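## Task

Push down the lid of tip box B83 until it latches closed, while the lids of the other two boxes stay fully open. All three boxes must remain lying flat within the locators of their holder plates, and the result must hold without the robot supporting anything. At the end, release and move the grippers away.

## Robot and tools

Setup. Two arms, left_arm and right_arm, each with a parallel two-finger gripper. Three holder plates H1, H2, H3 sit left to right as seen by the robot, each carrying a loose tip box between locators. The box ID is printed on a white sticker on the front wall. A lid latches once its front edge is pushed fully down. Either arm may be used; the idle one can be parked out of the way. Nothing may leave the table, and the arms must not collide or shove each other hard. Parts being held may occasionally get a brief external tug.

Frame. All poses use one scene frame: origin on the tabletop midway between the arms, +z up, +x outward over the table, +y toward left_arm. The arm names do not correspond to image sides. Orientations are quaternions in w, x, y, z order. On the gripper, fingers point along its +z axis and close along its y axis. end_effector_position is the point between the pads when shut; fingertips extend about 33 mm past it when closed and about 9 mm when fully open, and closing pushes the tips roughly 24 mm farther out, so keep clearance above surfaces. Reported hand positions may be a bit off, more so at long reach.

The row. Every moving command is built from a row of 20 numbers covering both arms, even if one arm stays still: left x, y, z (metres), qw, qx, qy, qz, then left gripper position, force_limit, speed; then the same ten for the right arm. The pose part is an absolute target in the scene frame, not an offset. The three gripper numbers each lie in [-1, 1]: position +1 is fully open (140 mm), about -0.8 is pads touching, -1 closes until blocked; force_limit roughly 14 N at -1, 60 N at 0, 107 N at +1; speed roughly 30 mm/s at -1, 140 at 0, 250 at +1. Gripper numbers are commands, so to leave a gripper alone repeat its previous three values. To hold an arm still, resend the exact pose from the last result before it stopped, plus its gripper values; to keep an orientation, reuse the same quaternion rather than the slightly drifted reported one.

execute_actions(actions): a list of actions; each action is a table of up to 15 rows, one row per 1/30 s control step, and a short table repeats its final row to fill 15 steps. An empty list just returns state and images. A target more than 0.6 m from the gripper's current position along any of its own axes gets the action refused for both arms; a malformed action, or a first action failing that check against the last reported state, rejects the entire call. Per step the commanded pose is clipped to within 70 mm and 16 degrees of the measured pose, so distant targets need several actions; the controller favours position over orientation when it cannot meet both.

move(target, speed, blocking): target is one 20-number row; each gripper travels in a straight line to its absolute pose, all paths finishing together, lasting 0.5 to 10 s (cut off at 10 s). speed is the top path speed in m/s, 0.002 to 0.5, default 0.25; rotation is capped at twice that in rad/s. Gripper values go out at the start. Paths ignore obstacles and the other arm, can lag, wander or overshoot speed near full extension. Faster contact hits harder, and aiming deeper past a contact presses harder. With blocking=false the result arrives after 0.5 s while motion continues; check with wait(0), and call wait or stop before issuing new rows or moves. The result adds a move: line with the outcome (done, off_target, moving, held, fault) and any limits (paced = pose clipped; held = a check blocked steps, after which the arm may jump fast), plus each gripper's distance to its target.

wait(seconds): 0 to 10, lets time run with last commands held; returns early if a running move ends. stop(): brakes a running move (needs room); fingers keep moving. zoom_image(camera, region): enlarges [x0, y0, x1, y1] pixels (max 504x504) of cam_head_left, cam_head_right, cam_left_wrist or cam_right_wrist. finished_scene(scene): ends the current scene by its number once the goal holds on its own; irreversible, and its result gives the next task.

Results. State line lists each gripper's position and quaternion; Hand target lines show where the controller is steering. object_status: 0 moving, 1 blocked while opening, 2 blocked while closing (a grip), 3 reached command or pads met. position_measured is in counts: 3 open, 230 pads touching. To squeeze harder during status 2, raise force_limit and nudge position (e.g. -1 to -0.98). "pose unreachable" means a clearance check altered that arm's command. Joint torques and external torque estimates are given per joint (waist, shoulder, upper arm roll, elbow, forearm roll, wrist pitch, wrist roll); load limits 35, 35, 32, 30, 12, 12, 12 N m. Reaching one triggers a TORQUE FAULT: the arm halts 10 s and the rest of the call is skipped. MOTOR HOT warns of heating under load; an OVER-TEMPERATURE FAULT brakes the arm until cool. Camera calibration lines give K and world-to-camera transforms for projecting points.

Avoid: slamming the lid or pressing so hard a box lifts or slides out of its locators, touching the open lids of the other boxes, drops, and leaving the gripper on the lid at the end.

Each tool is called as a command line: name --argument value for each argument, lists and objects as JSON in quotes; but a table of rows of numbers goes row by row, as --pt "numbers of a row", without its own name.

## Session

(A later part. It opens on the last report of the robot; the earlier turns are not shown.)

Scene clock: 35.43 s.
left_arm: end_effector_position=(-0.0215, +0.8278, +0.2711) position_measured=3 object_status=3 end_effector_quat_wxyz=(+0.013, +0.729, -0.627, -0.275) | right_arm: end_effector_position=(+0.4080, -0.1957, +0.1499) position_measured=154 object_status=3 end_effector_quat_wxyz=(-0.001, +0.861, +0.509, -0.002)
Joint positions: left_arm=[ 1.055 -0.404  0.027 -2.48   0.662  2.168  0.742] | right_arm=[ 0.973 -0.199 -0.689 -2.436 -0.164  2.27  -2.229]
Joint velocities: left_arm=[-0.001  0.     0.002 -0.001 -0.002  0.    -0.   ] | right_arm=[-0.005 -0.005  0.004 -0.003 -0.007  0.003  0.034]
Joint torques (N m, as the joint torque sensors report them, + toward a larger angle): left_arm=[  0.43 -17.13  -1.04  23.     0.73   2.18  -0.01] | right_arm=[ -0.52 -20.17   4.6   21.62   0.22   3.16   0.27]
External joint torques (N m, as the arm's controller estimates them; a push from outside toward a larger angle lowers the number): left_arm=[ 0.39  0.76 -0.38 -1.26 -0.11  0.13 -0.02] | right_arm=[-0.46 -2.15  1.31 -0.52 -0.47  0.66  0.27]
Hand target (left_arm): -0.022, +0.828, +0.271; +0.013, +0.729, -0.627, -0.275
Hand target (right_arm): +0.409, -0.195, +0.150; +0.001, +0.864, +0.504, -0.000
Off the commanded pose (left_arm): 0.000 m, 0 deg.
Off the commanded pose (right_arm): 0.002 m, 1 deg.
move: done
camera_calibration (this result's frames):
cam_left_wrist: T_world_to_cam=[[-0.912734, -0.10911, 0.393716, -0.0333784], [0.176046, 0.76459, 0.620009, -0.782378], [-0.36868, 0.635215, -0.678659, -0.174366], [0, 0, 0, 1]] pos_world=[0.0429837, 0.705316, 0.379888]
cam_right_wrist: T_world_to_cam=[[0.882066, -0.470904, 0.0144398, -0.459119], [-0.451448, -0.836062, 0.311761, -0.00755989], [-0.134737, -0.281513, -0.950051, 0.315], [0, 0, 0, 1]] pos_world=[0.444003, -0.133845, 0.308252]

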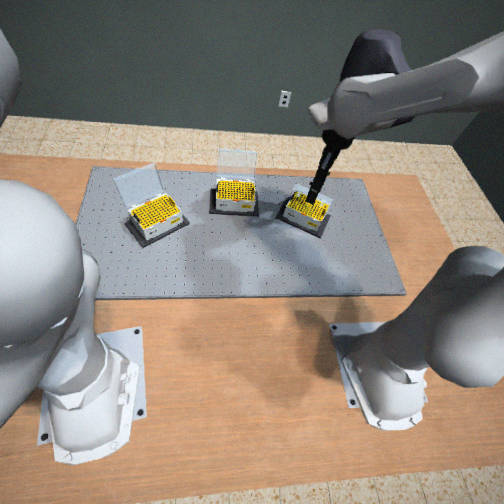

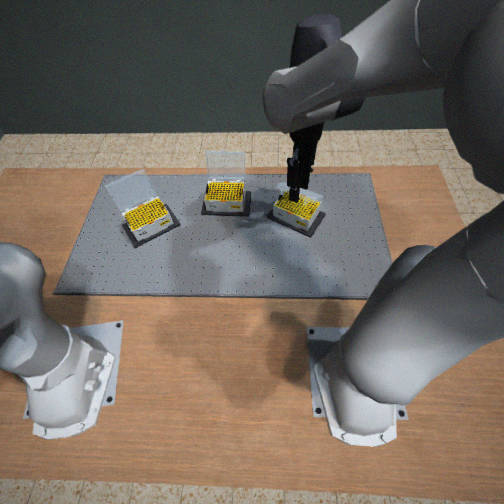

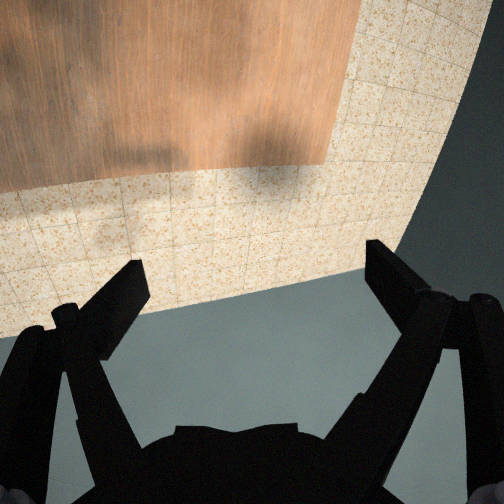

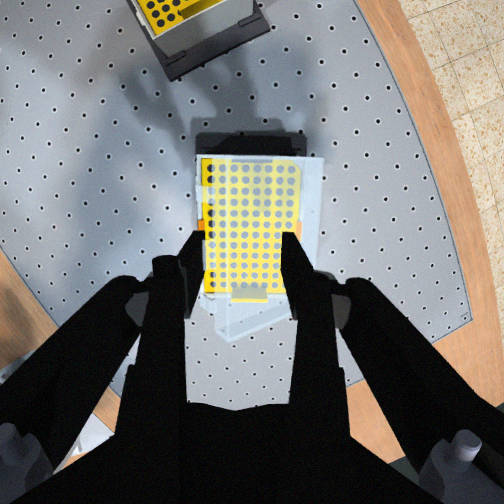

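move --target '[-0.0215, 0.8278, 0.2711, 0.013, 0.729, -0.627, -0.275, 1, 0, 0, 0.3953, -0.1866, 0.1396, 0.0753, 0.8605, 0.5019, 0.0439, -0.2, -1, -1]' --speed 0.08

Scene clock: 48.17 s.
left_arm: end_effector_position=(-0.0215, +0.8278, +0.2711) position_measured=3 object_status=3 end_effector_quat_wxyz=(+0.013, +0.729, -0.627, -0.275) | right_arm: end_effector_position=(+0.3949, -0.1897, +0.1389) position_measured=154 object_status=3 end_effector_quat_wxyz=(+0.077, +0.858, +0.506, +0.041)
Joint positions: left_arm=[ 1.055 -0.404  0.027 -2.48   0.662  2.168  0.742] | right_arm=[ 0.854 -0.276 -0.498 -2.594 -0.412  2.414 -1.959]
Joint velocities: left_arm=[-0.     0.001 -0.001  0.    -0.002  0.     0.002] | right_arm=[-0.005 -0.001  0.007 -0.002 -0.001  0.004  0.029]
Joint torques (N m, as the joint torque sensors report them, + toward a larger angle): left_arm=[  0.64 -17.28  -0.9   23.37   0.71   2.2   -0.02] | right_arm=[ -0.05 -19.56   4.88  21.59   0.03   3.27   0.01]
External joint torques (N m, as the arm's controller estimates them; a push from outside toward a larger angle lowers the number): left_arm=[ 0.66  0.57 -0.17 -0.94 -0.13  0.14 -0.02] | right_arm=[-0.07 -2.    1.82  0.28 -0.64  0.67  0.  ]
Hand target (left_arm): -0.022, +0.828, +0.271; +0.013, +0.729, -0.627, -0.275
Hand target (right_arm): +0.396, -0.189, +0.139; +0.078, +0.861, +0.501, +0.044
Off the commanded pose (left_arm): 0.000 m, 0 deg.
Off the commanded pose (right_arm): 0.003 m, 1 deg.
move: done
camera_calibration (this result's frames):
cam_left_wrist: T_world_to_cam=[[-0.912734, -0.10911, 0.393716, -0.0333785], [0.176046, 0.76459, 0.620008, -0.782378], [-0.36868, 0.635215, -0.678659, -0.174366], [0, 0, 0, 1]] pos_world=[0.0429837, 0.705316, 0.379888]
cam_right_wrist: T_world_to_cam=[[0.864772, -0.464278, 0.191349, -0.461084], [-0.502082, -0.806272, 0.312792, 0.0204412], [0.00905692, -0.366567, -0.930348, 0.228823], [0, 0, 0, 1]] pos_world=[0.406923, -0.113711, 0.294719]

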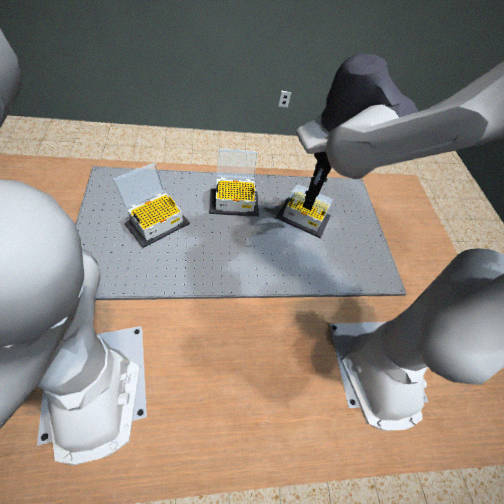

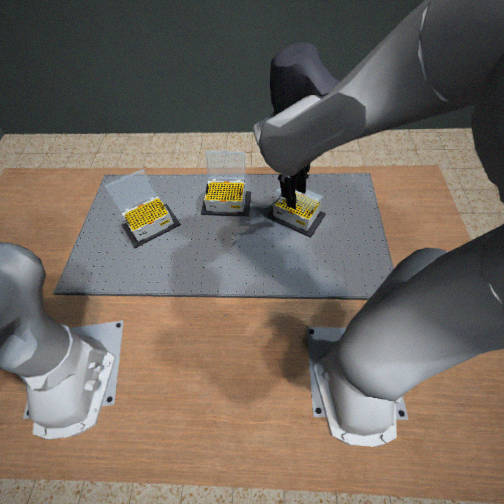

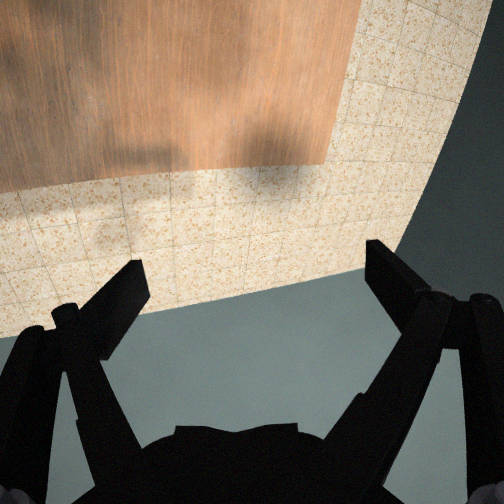

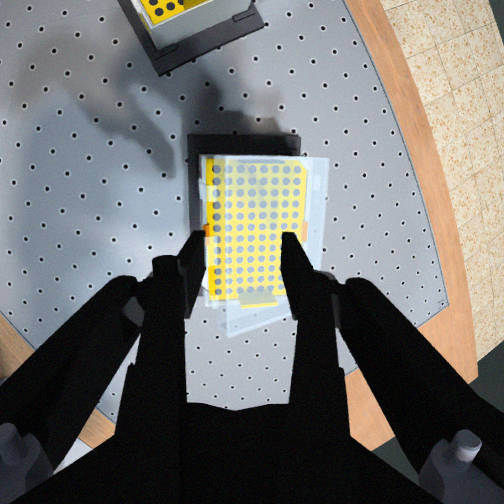

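zoom_image --camera "cam_right_wrist" --region '[150, 150, 350, 350]'

zoom_image --camera "cam_head_left" --region '[260, 160, 360, 260]'

Region (150, 150, 350, 350) of cam_right_wrist's 504x504 image, scaled by 2.520, with more detail than that image has.

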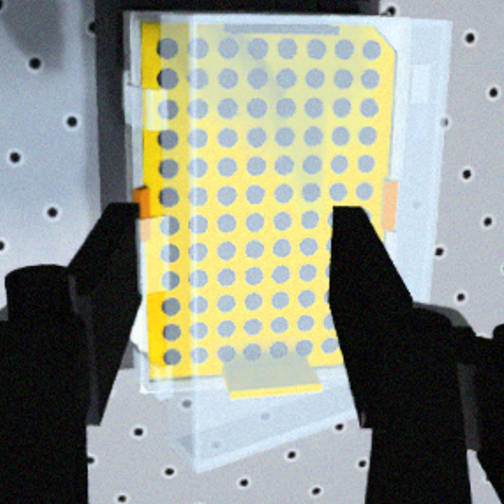

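Region (260, 160, 360, 260) of cam_head_left's 504x504 image, scaled by 5.040, with more detail than that image has.

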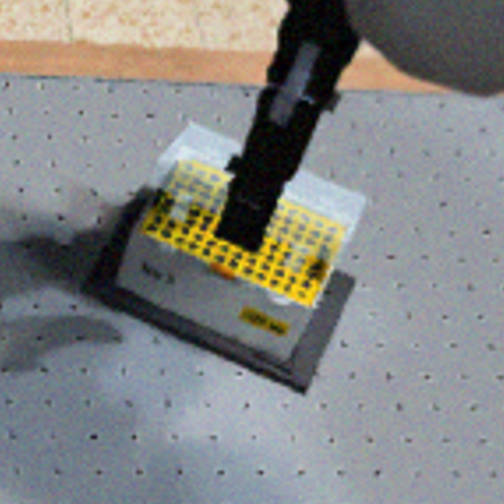

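zoom_image --camera "cam_right_wrist" --region '[180, 215, 240, 275]'

Region (180, 215, 240, 275) of cam_right_wrist's 504x504 image, scaled by 8.400, with more detail than that image has.

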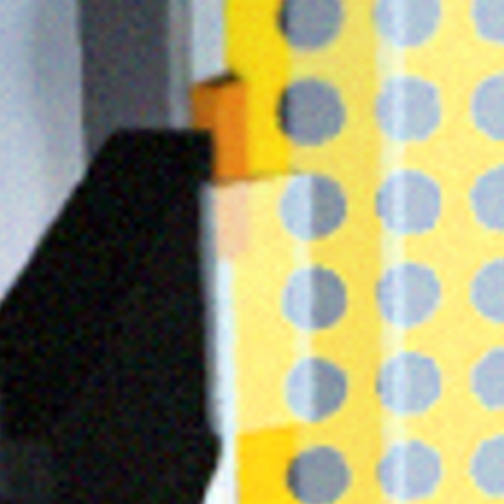

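move --target '[-0.0215, 0.8278, 0.2711, 0.013, 0.729, -0.627, -0.275, 1, 0, 0, 0.3856, -0.1811, 0.1245, 0.1500, 0.8507, 0.4961, 0.0875, -0.2, -1, -1]' --speed 0.07

Scene clock: 56.23 s.
left_arm: end_effector_position=(-0.0215, +0.8278, +0.2711) position_measured=3 object_status=3 end_effector_quat_wxyz=(+0.013, +0.729, -0.627, -0.275) | right_arm: end_effector_position=(+0.3861, -0.1841, +0.1247) position_measured=154 object_status=3 end_effector_quat_wxyz=(+0.152, +0.848, +0.500, +0.085)
Joint positions: left_arm=[ 1.055 -0.404  0.027 -2.48   0.662  2.168  0.742] | right_arm=[ 0.719 -0.288 -0.297 -2.707 -0.678  2.528 -1.656]
Joint velocities: left_arm=[-0.001  0.     0.001 -0.001 -0.001  0.001 -0.001] | right_arm=[-0.002 -0.001  0.004 -0.001 -0.002  0.004  0.036]
Joint torques (N m, as the joint torque sensors report them, + toward a larger angle): left_arm=[  0.61 -16.84  -0.63  23.31   0.72   2.17   0.01] | right_arm=[  0.21 -18.34   4.55  19.25   0.     3.16   0.1 ]
External joint torques (N m, as the arm's controller estimates them; a push from outside toward a larger angle lowers the number): left_arm=[ 0.63  1.02  0.11 -0.95 -0.12  0.11  0.  ] | right_arm=[ 0.26 -0.59  3.01 -1.12 -0.73  0.75  0.08]
Hand target (left_arm): -0.022, +0.828, +0.271; +0.013, +0.729, -0.627, -0.275
Hand target (right_arm): +0.386, -0.183, +0.124; +0.152, +0.851, +0.495, +0.088
Off the commanded pose (left_arm): 0.000 m, 0 deg.
Off the commanded pose (right_arm): 0.003 m, 1 deg.
move: done
camera_calibration (this result's frames):
cam_left_wrist: T_world_to_cam=[[-0.912734, -0.10911, 0.393716, -0.0333782], [0.176046, 0.76459, 0.620009, -0.782378], [-0.36868, 0.635215, -0.678659, -0.174366], [0, 0, 0, 1]] pos_world=[0.0429837, 0.705316, 0.379888]
cam_right_wrist: T_world_to_cam=[[0.822346, -0.440139, 0.36059, -0.448459], [-0.549004, -0.780265, 0.299636, 0.0495938], [0.149475, -0.44437, -0.883285, 0.14334], [0, 0, 0, 1]] pos_world=[0.37459, -0.0949919, 0.27346]

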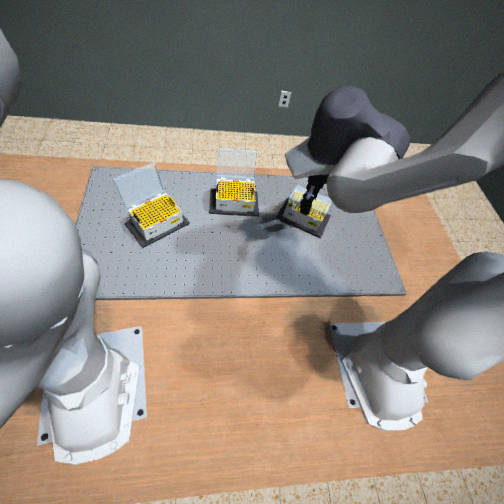

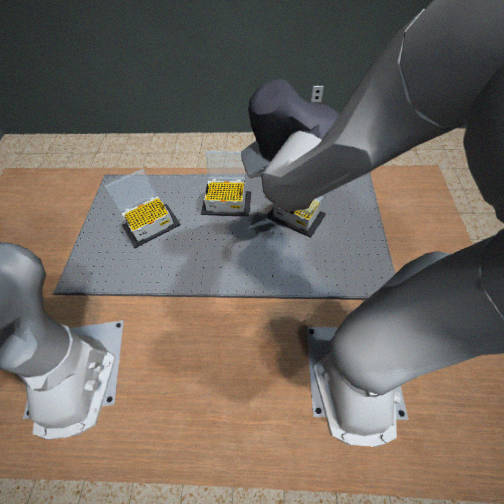

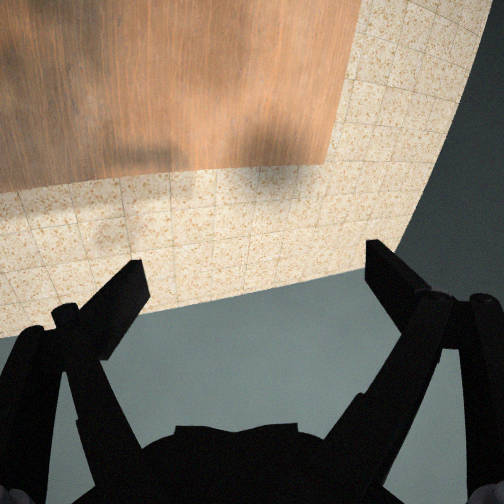

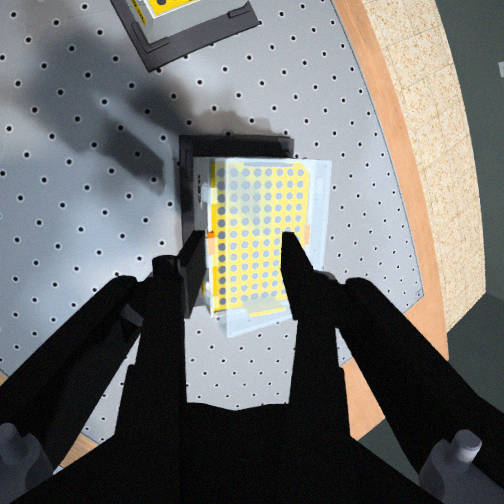

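zoom_image --camera "cam_right_wrist" --region '[180, 215, 240, 275]'

zoom_image --camera "cam_right_wrist" --region '[150, 150, 350, 350]'

zoom_image --camera "cam_head_left" --region '[260, 160, 360, 260]'

Region (180, 215, 240, 275) of cam_right_wrist's 504x504 image, scaled by 8.400, with more detail than that image has.

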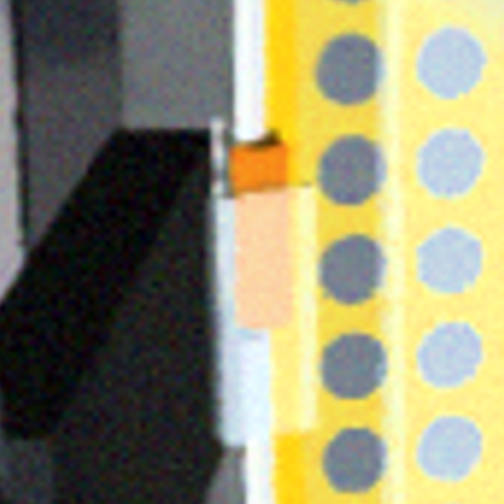

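Region (150, 150, 350, 350) of cam_right_wrist's 504x504 image, scaled by 2.520, with more detail than that image has.

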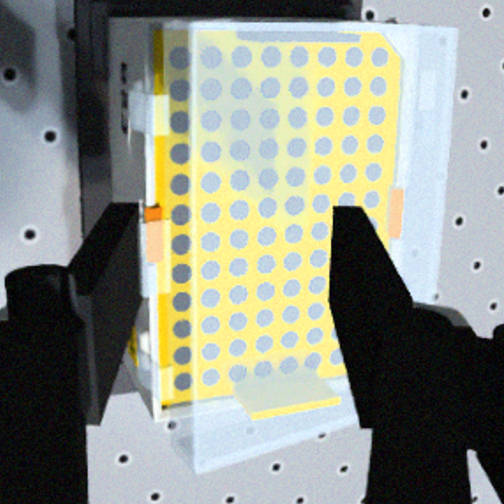

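Region (260, 160, 360, 260) of cam_head_left's 504x504 image, scaled by 5.040, with more detail than that image has.

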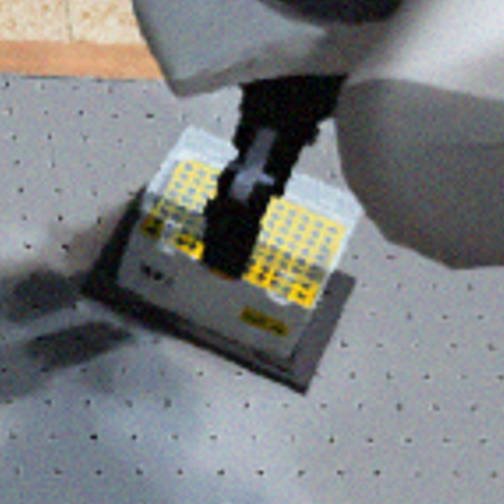

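move --target '[-0.0215, 0.8278, 0.2711, 0.013, 0.729, -0.627, -0.275, 1, 0, 0, 0.3861, -0.1841, 0.1165, 0.1500, 0.8507, 0.4961, 0.0875, -0.2, -1, -1]' --speed 0.015

zoom_image --camera "cam_right_wrist" --region '[180, 215, 240, 275]'

zoom_image --camera "cam_right_wrist" --region '[150, 150, 350, 350]'

zoom_image --camera "cam_head_left" --region '[260, 160, 360, 260]'

Scene clock: 63.20 s.
left_arm: end_effector_position=(-0.0215, +0.8278, +0.2711) position_measured=3 object_status=3 end_effector_quat_wxyz=(+0.013, +0.729, -0.627, -0.275) | right_arm: end_effector_position=(+0.3852, -0.1841, +0.1169) position_measured=154 object_status=3 end_effector_quat_wxyz=(+0.151, +0.850, +0.498, +0.085)
Joint positions: left_arm=[ 1.055 -0.404  0.027 -2.48   0.662  2.168  0.742] | right_arm=[ 0.712 -0.27  -0.296 -2.713 -0.687  2.553 -1.643]
Joint velocities: left_arm=[ 0.001  0.     0.001 -0.001 -0.    -0.     0.001] | right_arm=[-0.008  0.003 -0.001 -0.003 -0.003  0.011  0.003]
Joint torques (N m, as the joint torque sensors report them, + toward a larger angle): left_arm=[  0.18 -17.34  -1.05  23.42   0.65   2.24   0.02] | right_arm=[ -0.82 -18.84   2.09  19.3   -0.01   3.16   0.1 ]
External joint torques (N m, as the arm's controller estimates them; a push from outside toward a larger angle lowers the number): left_arm=[ 0.13  0.52 -0.38 -0.84 -0.19  0.19  0.01] | right_arm=[-0.89 -0.8   0.55 -0.77 -0.75  0.73  0.08]
Hand target (left_arm): -0.022, +0.828, +0.271; +0.013, +0.729, -0.627, -0.275
Hand target (right_arm): +0.386, -0.184, +0.117; +0.150, +0.851, +0.496, +0.087
Off the commanded pose (left_arm): 0.000 m, 0 deg.
Off the commanded pose (right_arm): 0.001 m, 0 deg.
move: done
camera_calibration (this result's frames):
cam_left_wrist: T_world_to_cam=[[-0.912734, -0.10911, 0.393716, -0.0333784], [0.176046, 0.76459, 0.620009, -0.782378], [-0.36868, 0.635215, -0.678658, -0.174366], [0, 0, 0, 1]] pos_world=[0.0429837, 0.705316, 0.379888]
cam_right_wrist: T_world_to_cam=[[0.82137, -0.444209, 0.357812, -0.444967], [-0.551183, -0.779555, 0.297474, 0.0526866], [0.146793, -0.441557, -0.885144, 0.138318], [0, 0, 0, 1]] pos_world=[0.374219, -0.0955111, 0.265973]

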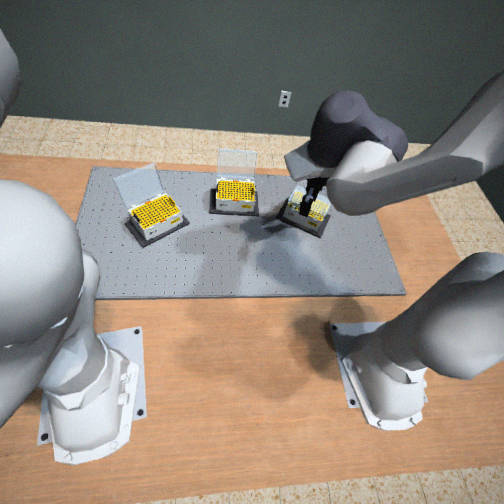

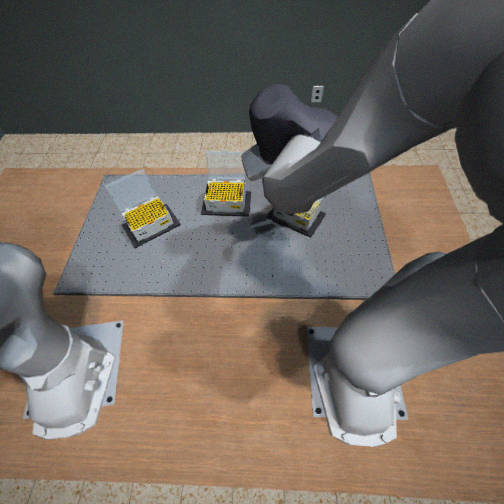

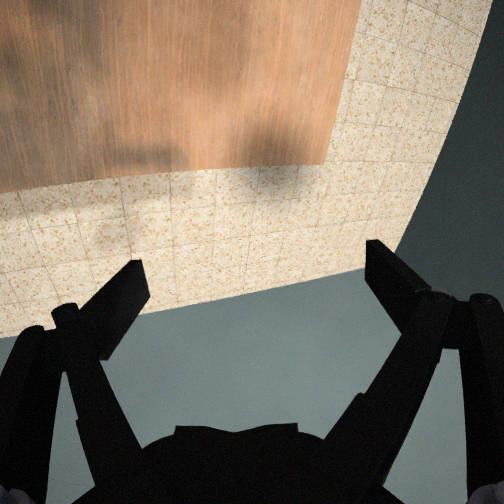

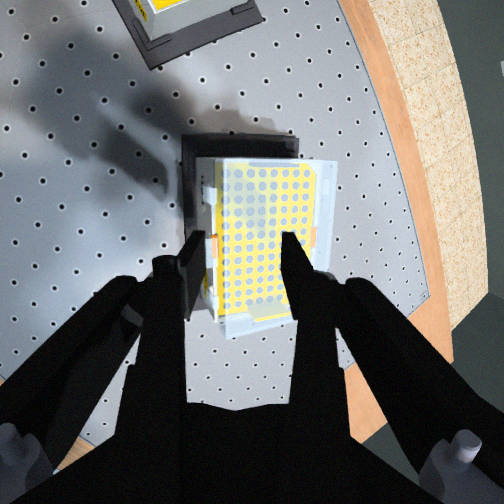

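Region (180, 215, 240, 275) of cam_right_wrist's 504x504 image, scaled by 8.400, with more detail than that image has.

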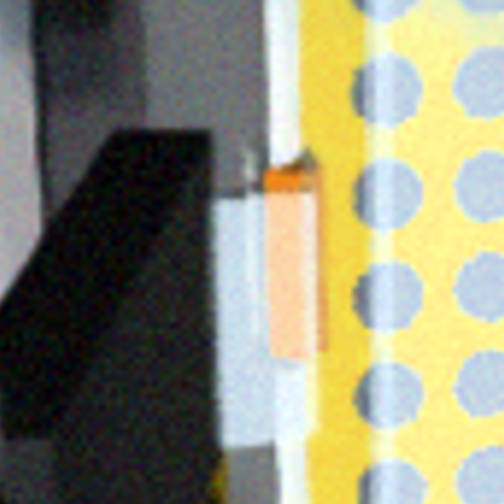

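Region (150, 150, 350, 350) of cam_right_wrist's 504x504 image, scaled by 2.520, with more detail than that image has.

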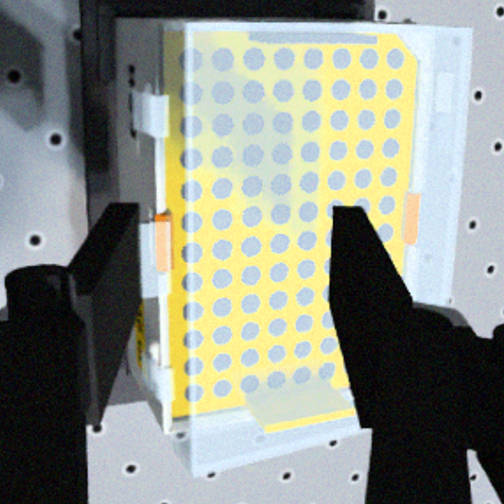

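Region (260, 160, 360, 260) of cam_head_left's 504x504 image, scaled by 5.040, with more detail than that image has.

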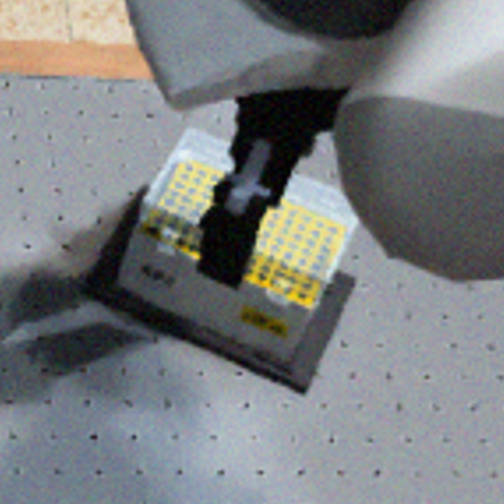

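move --target '[-0.0215, 0.8278, 0.2711, 0.013, 0.729, -0.627, -0.275, 1, 0, 0, 0.3857, -0.1841, 0.1095, 0.1500, 0.8507, 0.4961, 0.0875, -0.2, -1, -1]' --speed 0.015

zoom_image --camera "cam_right_wrist" --region '[180, 215, 240, 275]'

zoom_image --camera "cam_right_wrist" --region '[150, 150, 350, 350]'

zoom_image --camera "cam_head_left" --region '[260, 160, 360, 260]'

Scene clock: 64.87 s.
left_arm: end_effector_position=(-0.0215, +0.8278, +0.2711) position_measured=3 object_status=3 end_effector_quat_wxyz=(+0.013, +0.729, -0.627, -0.275) | right_arm: end_effector_position=(+0.3856, -0.1836, +0.1113) position_measured=154 object_status=3 end_effector_quat_wxyz=(+0.150, +0.849, +0.499, +0.086)
Joint positions: left_arm=[ 1.055 -0.404  0.027 -2.48   0.662  2.168  0.742] | right_arm=[ 0.708 -0.254 -0.296 -2.717 -0.699  2.573 -1.632]
Joint velocities: left_arm=[-0.    -0.     0.    -0.     0.     0.001 -0.   ] | right_arm=[-0.001  0.    -0.    -0.003 -0.008  0.006  0.017]
Joint torques (N m, as the joint torque sensors report them, + toward a larger angle): left_arm=[  0.83 -17.51  -0.46  23.16   0.7    2.23   0.07] | right_arm=[ -1.26 -17.44   1.92  20.41  -0.05   3.41   0.15]
External joint torques (N m, as the arm's controller estimates them; a push from outside toward a larger angle lowers the number): left_arm=[ 0.83  0.34  0.26 -1.12 -0.15  0.17  0.06] | right_arm=[-1.31  0.87  0.48  0.6  -0.8   0.98  0.13]
Hand target (left_arm): -0.022, +0.828, +0.271; +0.013, +0.729, -0.627, -0.275
Hand target (right_arm): +0.386, -0.184, +0.110; +0.150, +0.851, +0.496, +0.087
Off the commanded pose (left_arm): 0.000 m, 0 deg.
Off the commanded pose (right_arm): 0.002 m, 0 deg.
move: done
camera_calibration (this result's frames):
cam_left_wrist: T_world_to_cam=[[-0.912734, -0.10911, 0.393716, -0.0333785], [0.176046, 0.76459, 0.620009, -0.782378], [-0.36868, 0.635215, -0.678658, -0.174366], [0, 0, 0, 1]] pos_world=[0.0429837, 0.705316, 0.379888]
cam_right_wrist: T_world_to_cam=[[0.821407, -0.443432, 0.358689, -0.443036], [-0.550522, -0.780791, 0.295451, 0.054576], [0.149048, -0.440152, -0.885466, 0.132993], [0, 0, 0, 1]] pos_world=[0.374136, -0.0953069, 0.260548]

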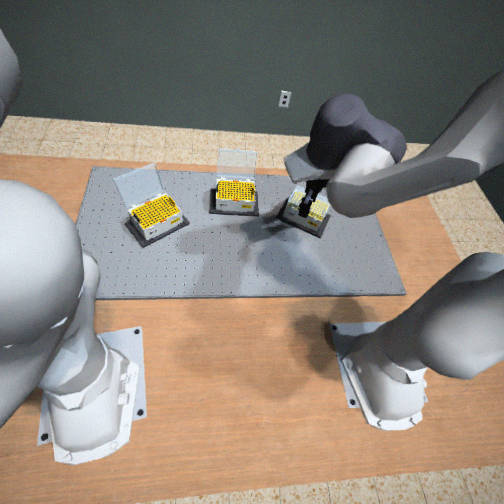

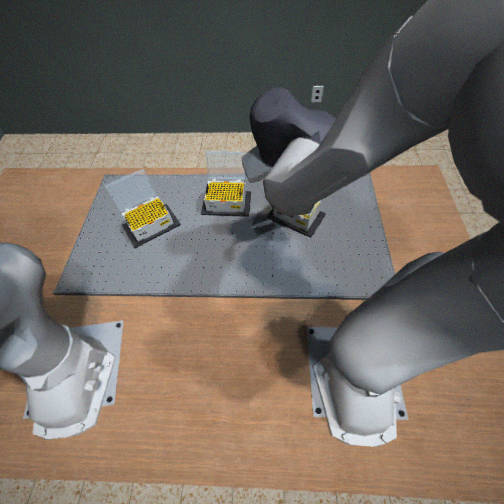

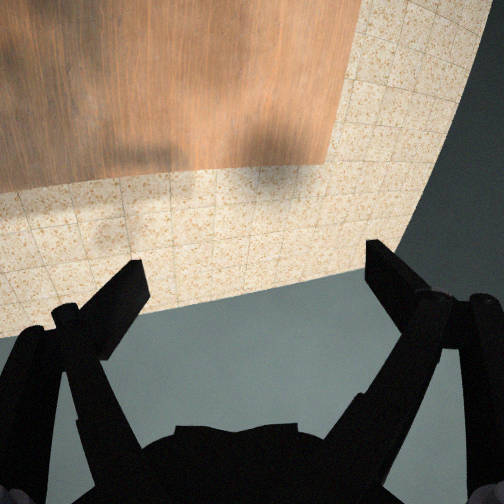

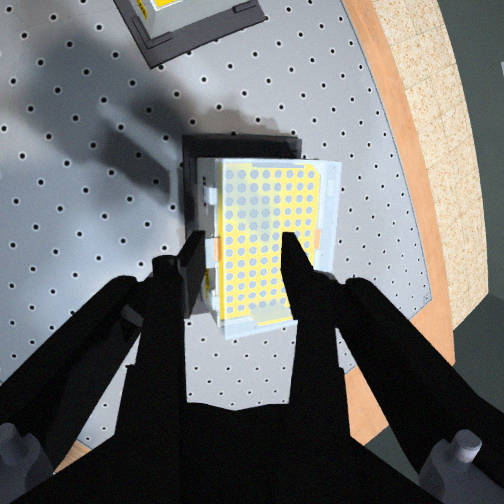

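Region (180, 215, 240, 275) of cam_right_wrist's 504x504 image, scaled by 8.400, with more detail than that image has.

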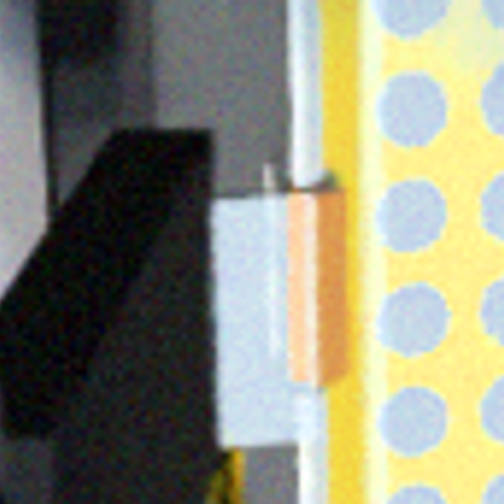

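Region (150, 150, 350, 350) of cam_right_wrist's 504x504 image, scaled by 2.520, with more detail than that image has.

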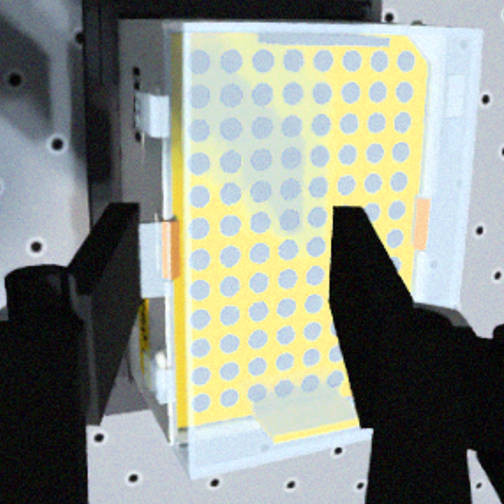

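Region (260, 160, 360, 260) of cam_head_left's 504x504 image, scaled by 5.040, with more detail than that image has.

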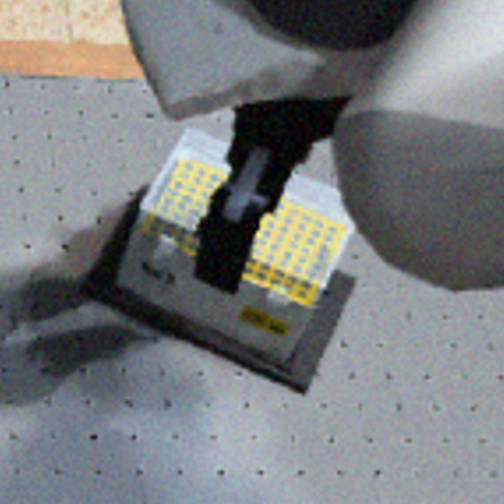

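move --target '[-0.0215, 0.8278, 0.2711, 0.013, 0.729, -0.627, -0.275, 1, 0, 0, 0.3586, -0.1684, 0.1125, 0.1500, 0.8507, 0.4961, 0.0875, -0.2, -1, -1]' --speed 0.03

zoom_image --camera "cam_right_wrist" --region '[180, 150, 380, 350]'

zoom_image --camera "cam_head_left" --region '[260, 160, 360, 260]'

Scene clock: 70.47 s.
left_arm: end_effector_position=(-0.0215, +0.8278, +0.2711) position_measured=3 object_status=3 end_effector_quat_wxyz=(+0.013, +0.729, -0.627, -0.275) | right_arm: end_effector_position=(+0.3605, -0.1692, +0.1132) position_measured=154 object_status=3 end_effector_quat_wxyz=(+0.151, +0.848, +0.501, +0.089)
Joint positions: left_arm=[ 1.055 -0.404  0.027 -2.48   0.662  2.168  0.742] | right_arm=[ 0.718 -0.308 -0.241 -2.763 -0.694  2.548 -1.58 ]
Joint velocities: left_arm=[-0.     0.    -0.     0.     0.002 -0.    -0.   ] | right_arm=[-0.    -0.002  0.005 -0.002  0.001 -0.005  0.019]
Joint torques (N m, as the joint torque sensors report them, + toward a larger angle): left_arm=[ -0.01 -17.15  -1.    23.29   0.72   2.2    0.01] | right_arm=[  0.24 -19.19   3.23  18.9    1.38   1.87   0.11]
External joint torques (N m, as the arm's controller estimates them; a push from outside toward a larger angle lowers the number): left_arm=[ 0.05  0.72 -0.2  -1.03 -0.12  0.13  0.  ] | right_arm=[ 0.25 -2.43  2.01 -1.01  0.66 -0.5   0.09]
Hand target (left_arm): -0.022, +0.828, +0.271; +0.013, +0.729, -0.627, -0.275
Hand target (right_arm): +0.358, -0.170, +0.113; +0.151, +0.851, +0.496, +0.088
Off the commanded pose (left_arm): 0.000 m, 0 deg.
Off the commanded pose (right_arm): 0.002 m, 1 deg.
move: done
camera_calibration (this result's frames):
cam_left_wrist: T_world_to_cam=[[-0.912734, -0.10911, 0.393715, -0.033378], [0.176045, 0.76459, 0.620009, -0.782378], [-0.36868, 0.635215, -0.678659, -0.174366], [0, 0, 0, 1]] pos_world=[0.0429837, 0.705316, 0.379888]
cam_right_wrist: T_world_to_cam=[[0.822445, -0.438954, 0.361805, -0.416653], [-0.54712, -0.784505, 0.291911, 0.0500672], [0.155703, -0.438032, -0.885373, 0.142734], [0, 0, 0, 1]] pos_world=[0.347843, -0.0810912, 0.262505]

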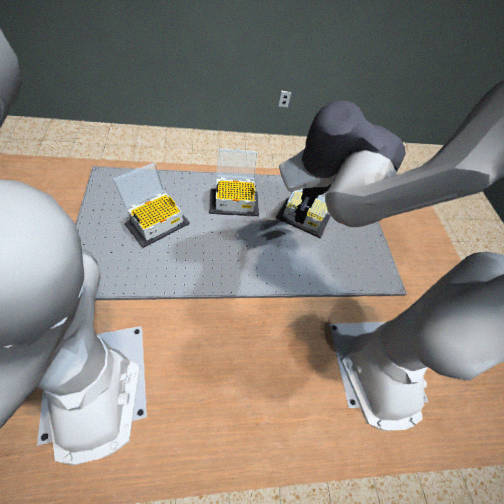

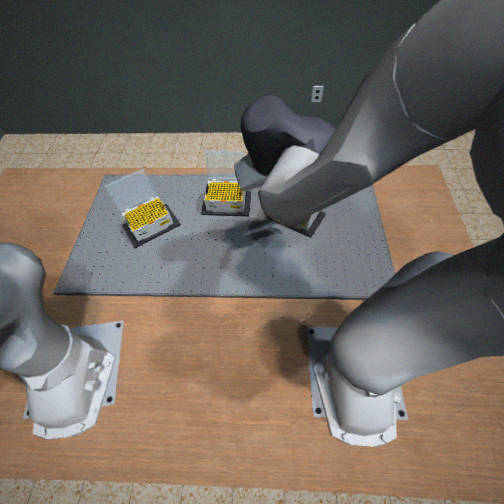

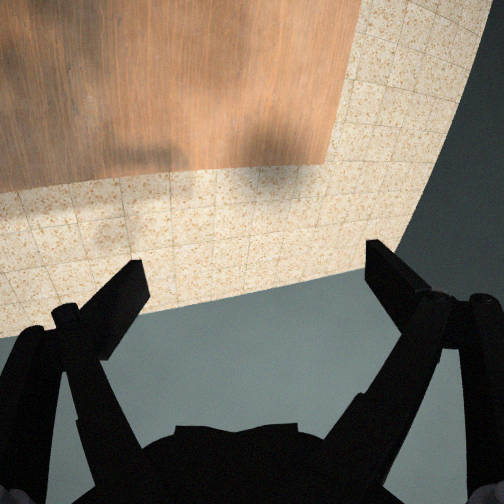

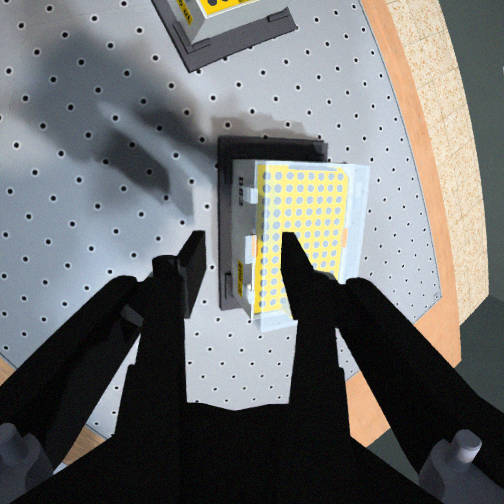

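Region (180, 150, 380, 350) of cam_right_wrist's 504x504 image, scaled by 2.520, with more detail than that image has.

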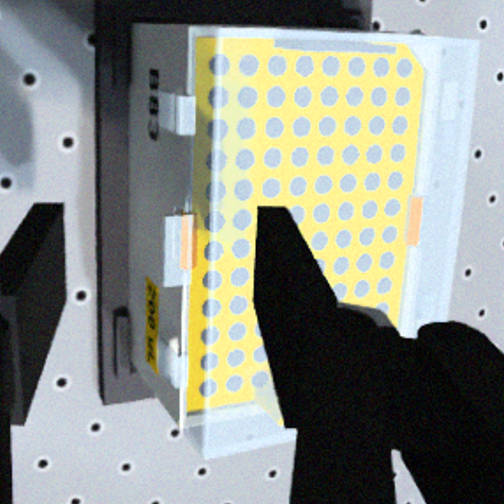

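Region (260, 160, 360, 260) of cam_head_left's 504x504 image, scaled by 5.040, with more detail than that image has.

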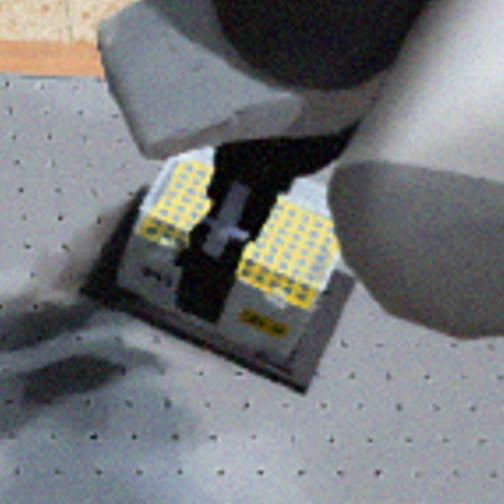

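move --target '[-0.0215, 0.8278, 0.2711, 0.013, 0.729, -0.627, -0.275, 1, 0, 0, 0.3580, -0.1680, 0.103, 0.1500, 0.8507, 0.4961, 0.0875, -0.2, -1, -1]' --speed 0.012

zoom_image --camera "cam_right_wrist" --region '[180, 150, 380, 350]'

Scene clock: 72.87 s.
left_arm: end_effector_position=(-0.0215, +0.8278, +0.2711) position_measured=3 object_status=3 end_effector_quat_wxyz=(+0.013, +0.729, -0.627, -0.275) | right_arm: end_effector_position=(+0.3601, -0.1690, +0.1085) position_measured=154 object_status=3 end_effector_quat_wxyz=(+0.151, +0.851, +0.495, +0.089)
Joint positions: left_arm=[ 1.055 -0.404  0.027 -2.48   0.662  2.168  0.742] | right_arm=[ 0.718 -0.294 -0.24  -2.763 -0.704  2.558 -1.553]
Joint velocities: left_arm=[-0.001  0.    -0.     0.     0.    -0.001  0.001] | right_arm=[ 0.     0.002 -0.001  0.001 -0.005  0.001  0.019]
Joint torques (N m, as the joint torque sensors report them, + toward a larger angle): left_arm=[  0.26 -17.    -0.83  23.12   0.75   2.2    0.1 ] | right_arm=[  0.32 -11.3    2.4   17.42  -0.05   4.2   -0.17]
External joint torques (N m, as the arm's controller estimates them; a push from outside toward a larger angle lowers the number): left_arm=[ 0.28  0.81 -0.1  -1.16 -0.09  0.14  0.09] | right_arm=[ 0.36  5.7   1.29 -2.3  -0.77  1.85 -0.19]
Hand target (left_arm): -0.022, +0.828, +0.271; +0.013, +0.729, -0.627, -0.275
Hand target (right_arm): +0.358, -0.168, +0.103; +0.150, +0.851, +0.496, +0.087
Off the commanded pose (left_arm): 0.000 m, 0 deg.
Off the commanded pose (right_arm): 0.006 m, 0 deg.
move: off_target (right_arm)
camera_calibration (this result's frames):
cam_left_wrist: T_world_to_cam=[[-0.912734, -0.10911, 0.393716, -0.0333785], [0.176046, 0.76459, 0.620009, -0.782378], [-0.36868, 0.635215, -0.678658, -0.174366], [0, 0, 0, 1]] pos_world=[0.0429837, 0.705316, 0.379888]
cam_right_wrist: T_world_to_cam=[[0.815692, -0.450601, 0.362773, -0.414177], [-0.558401, -0.777121, 0.290296, 0.0568145], [0.151111, -0.439365, -0.885508, 0.14012], [0, 0, 0, 1]] pos_world=[0.348392, -0.080913, 0.257836]

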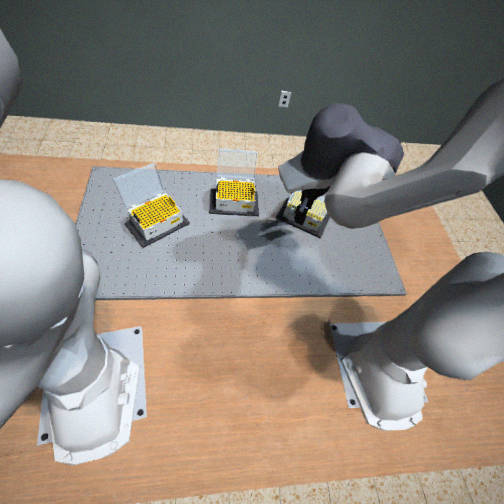

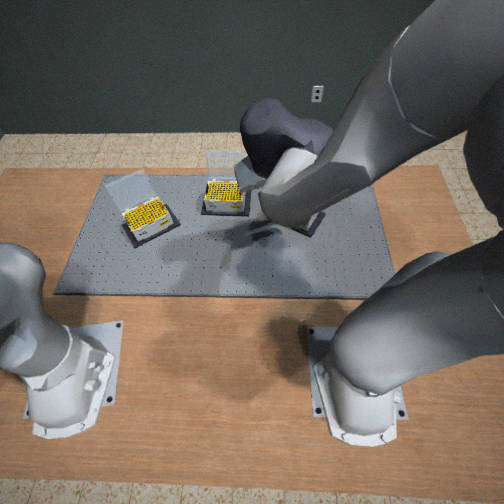

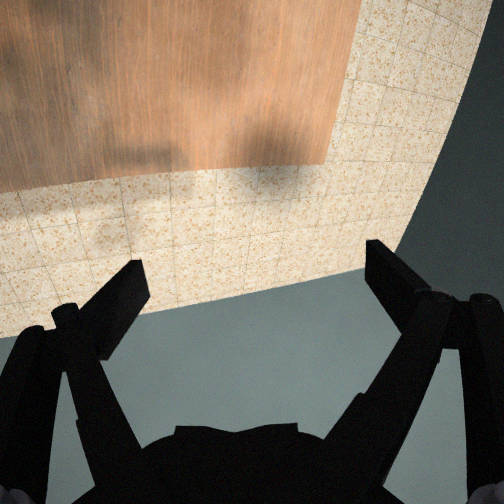

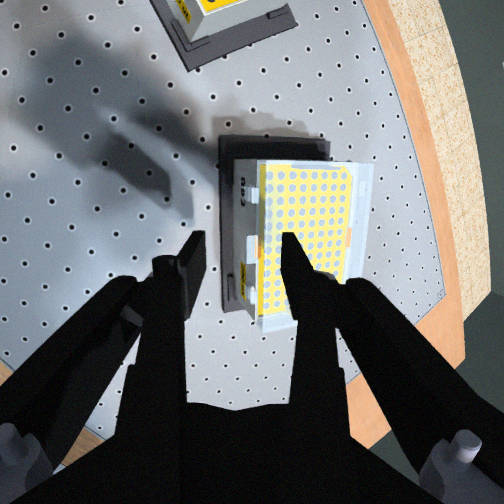

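Region (180, 150, 380, 350) of cam_right_wrist's 504x504 image, scaled by 2.520, with more detail than that image has.

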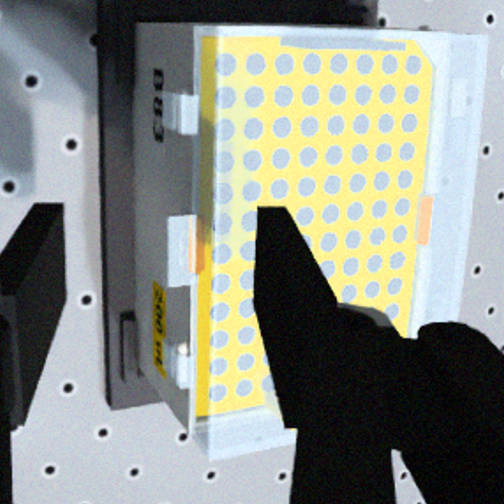

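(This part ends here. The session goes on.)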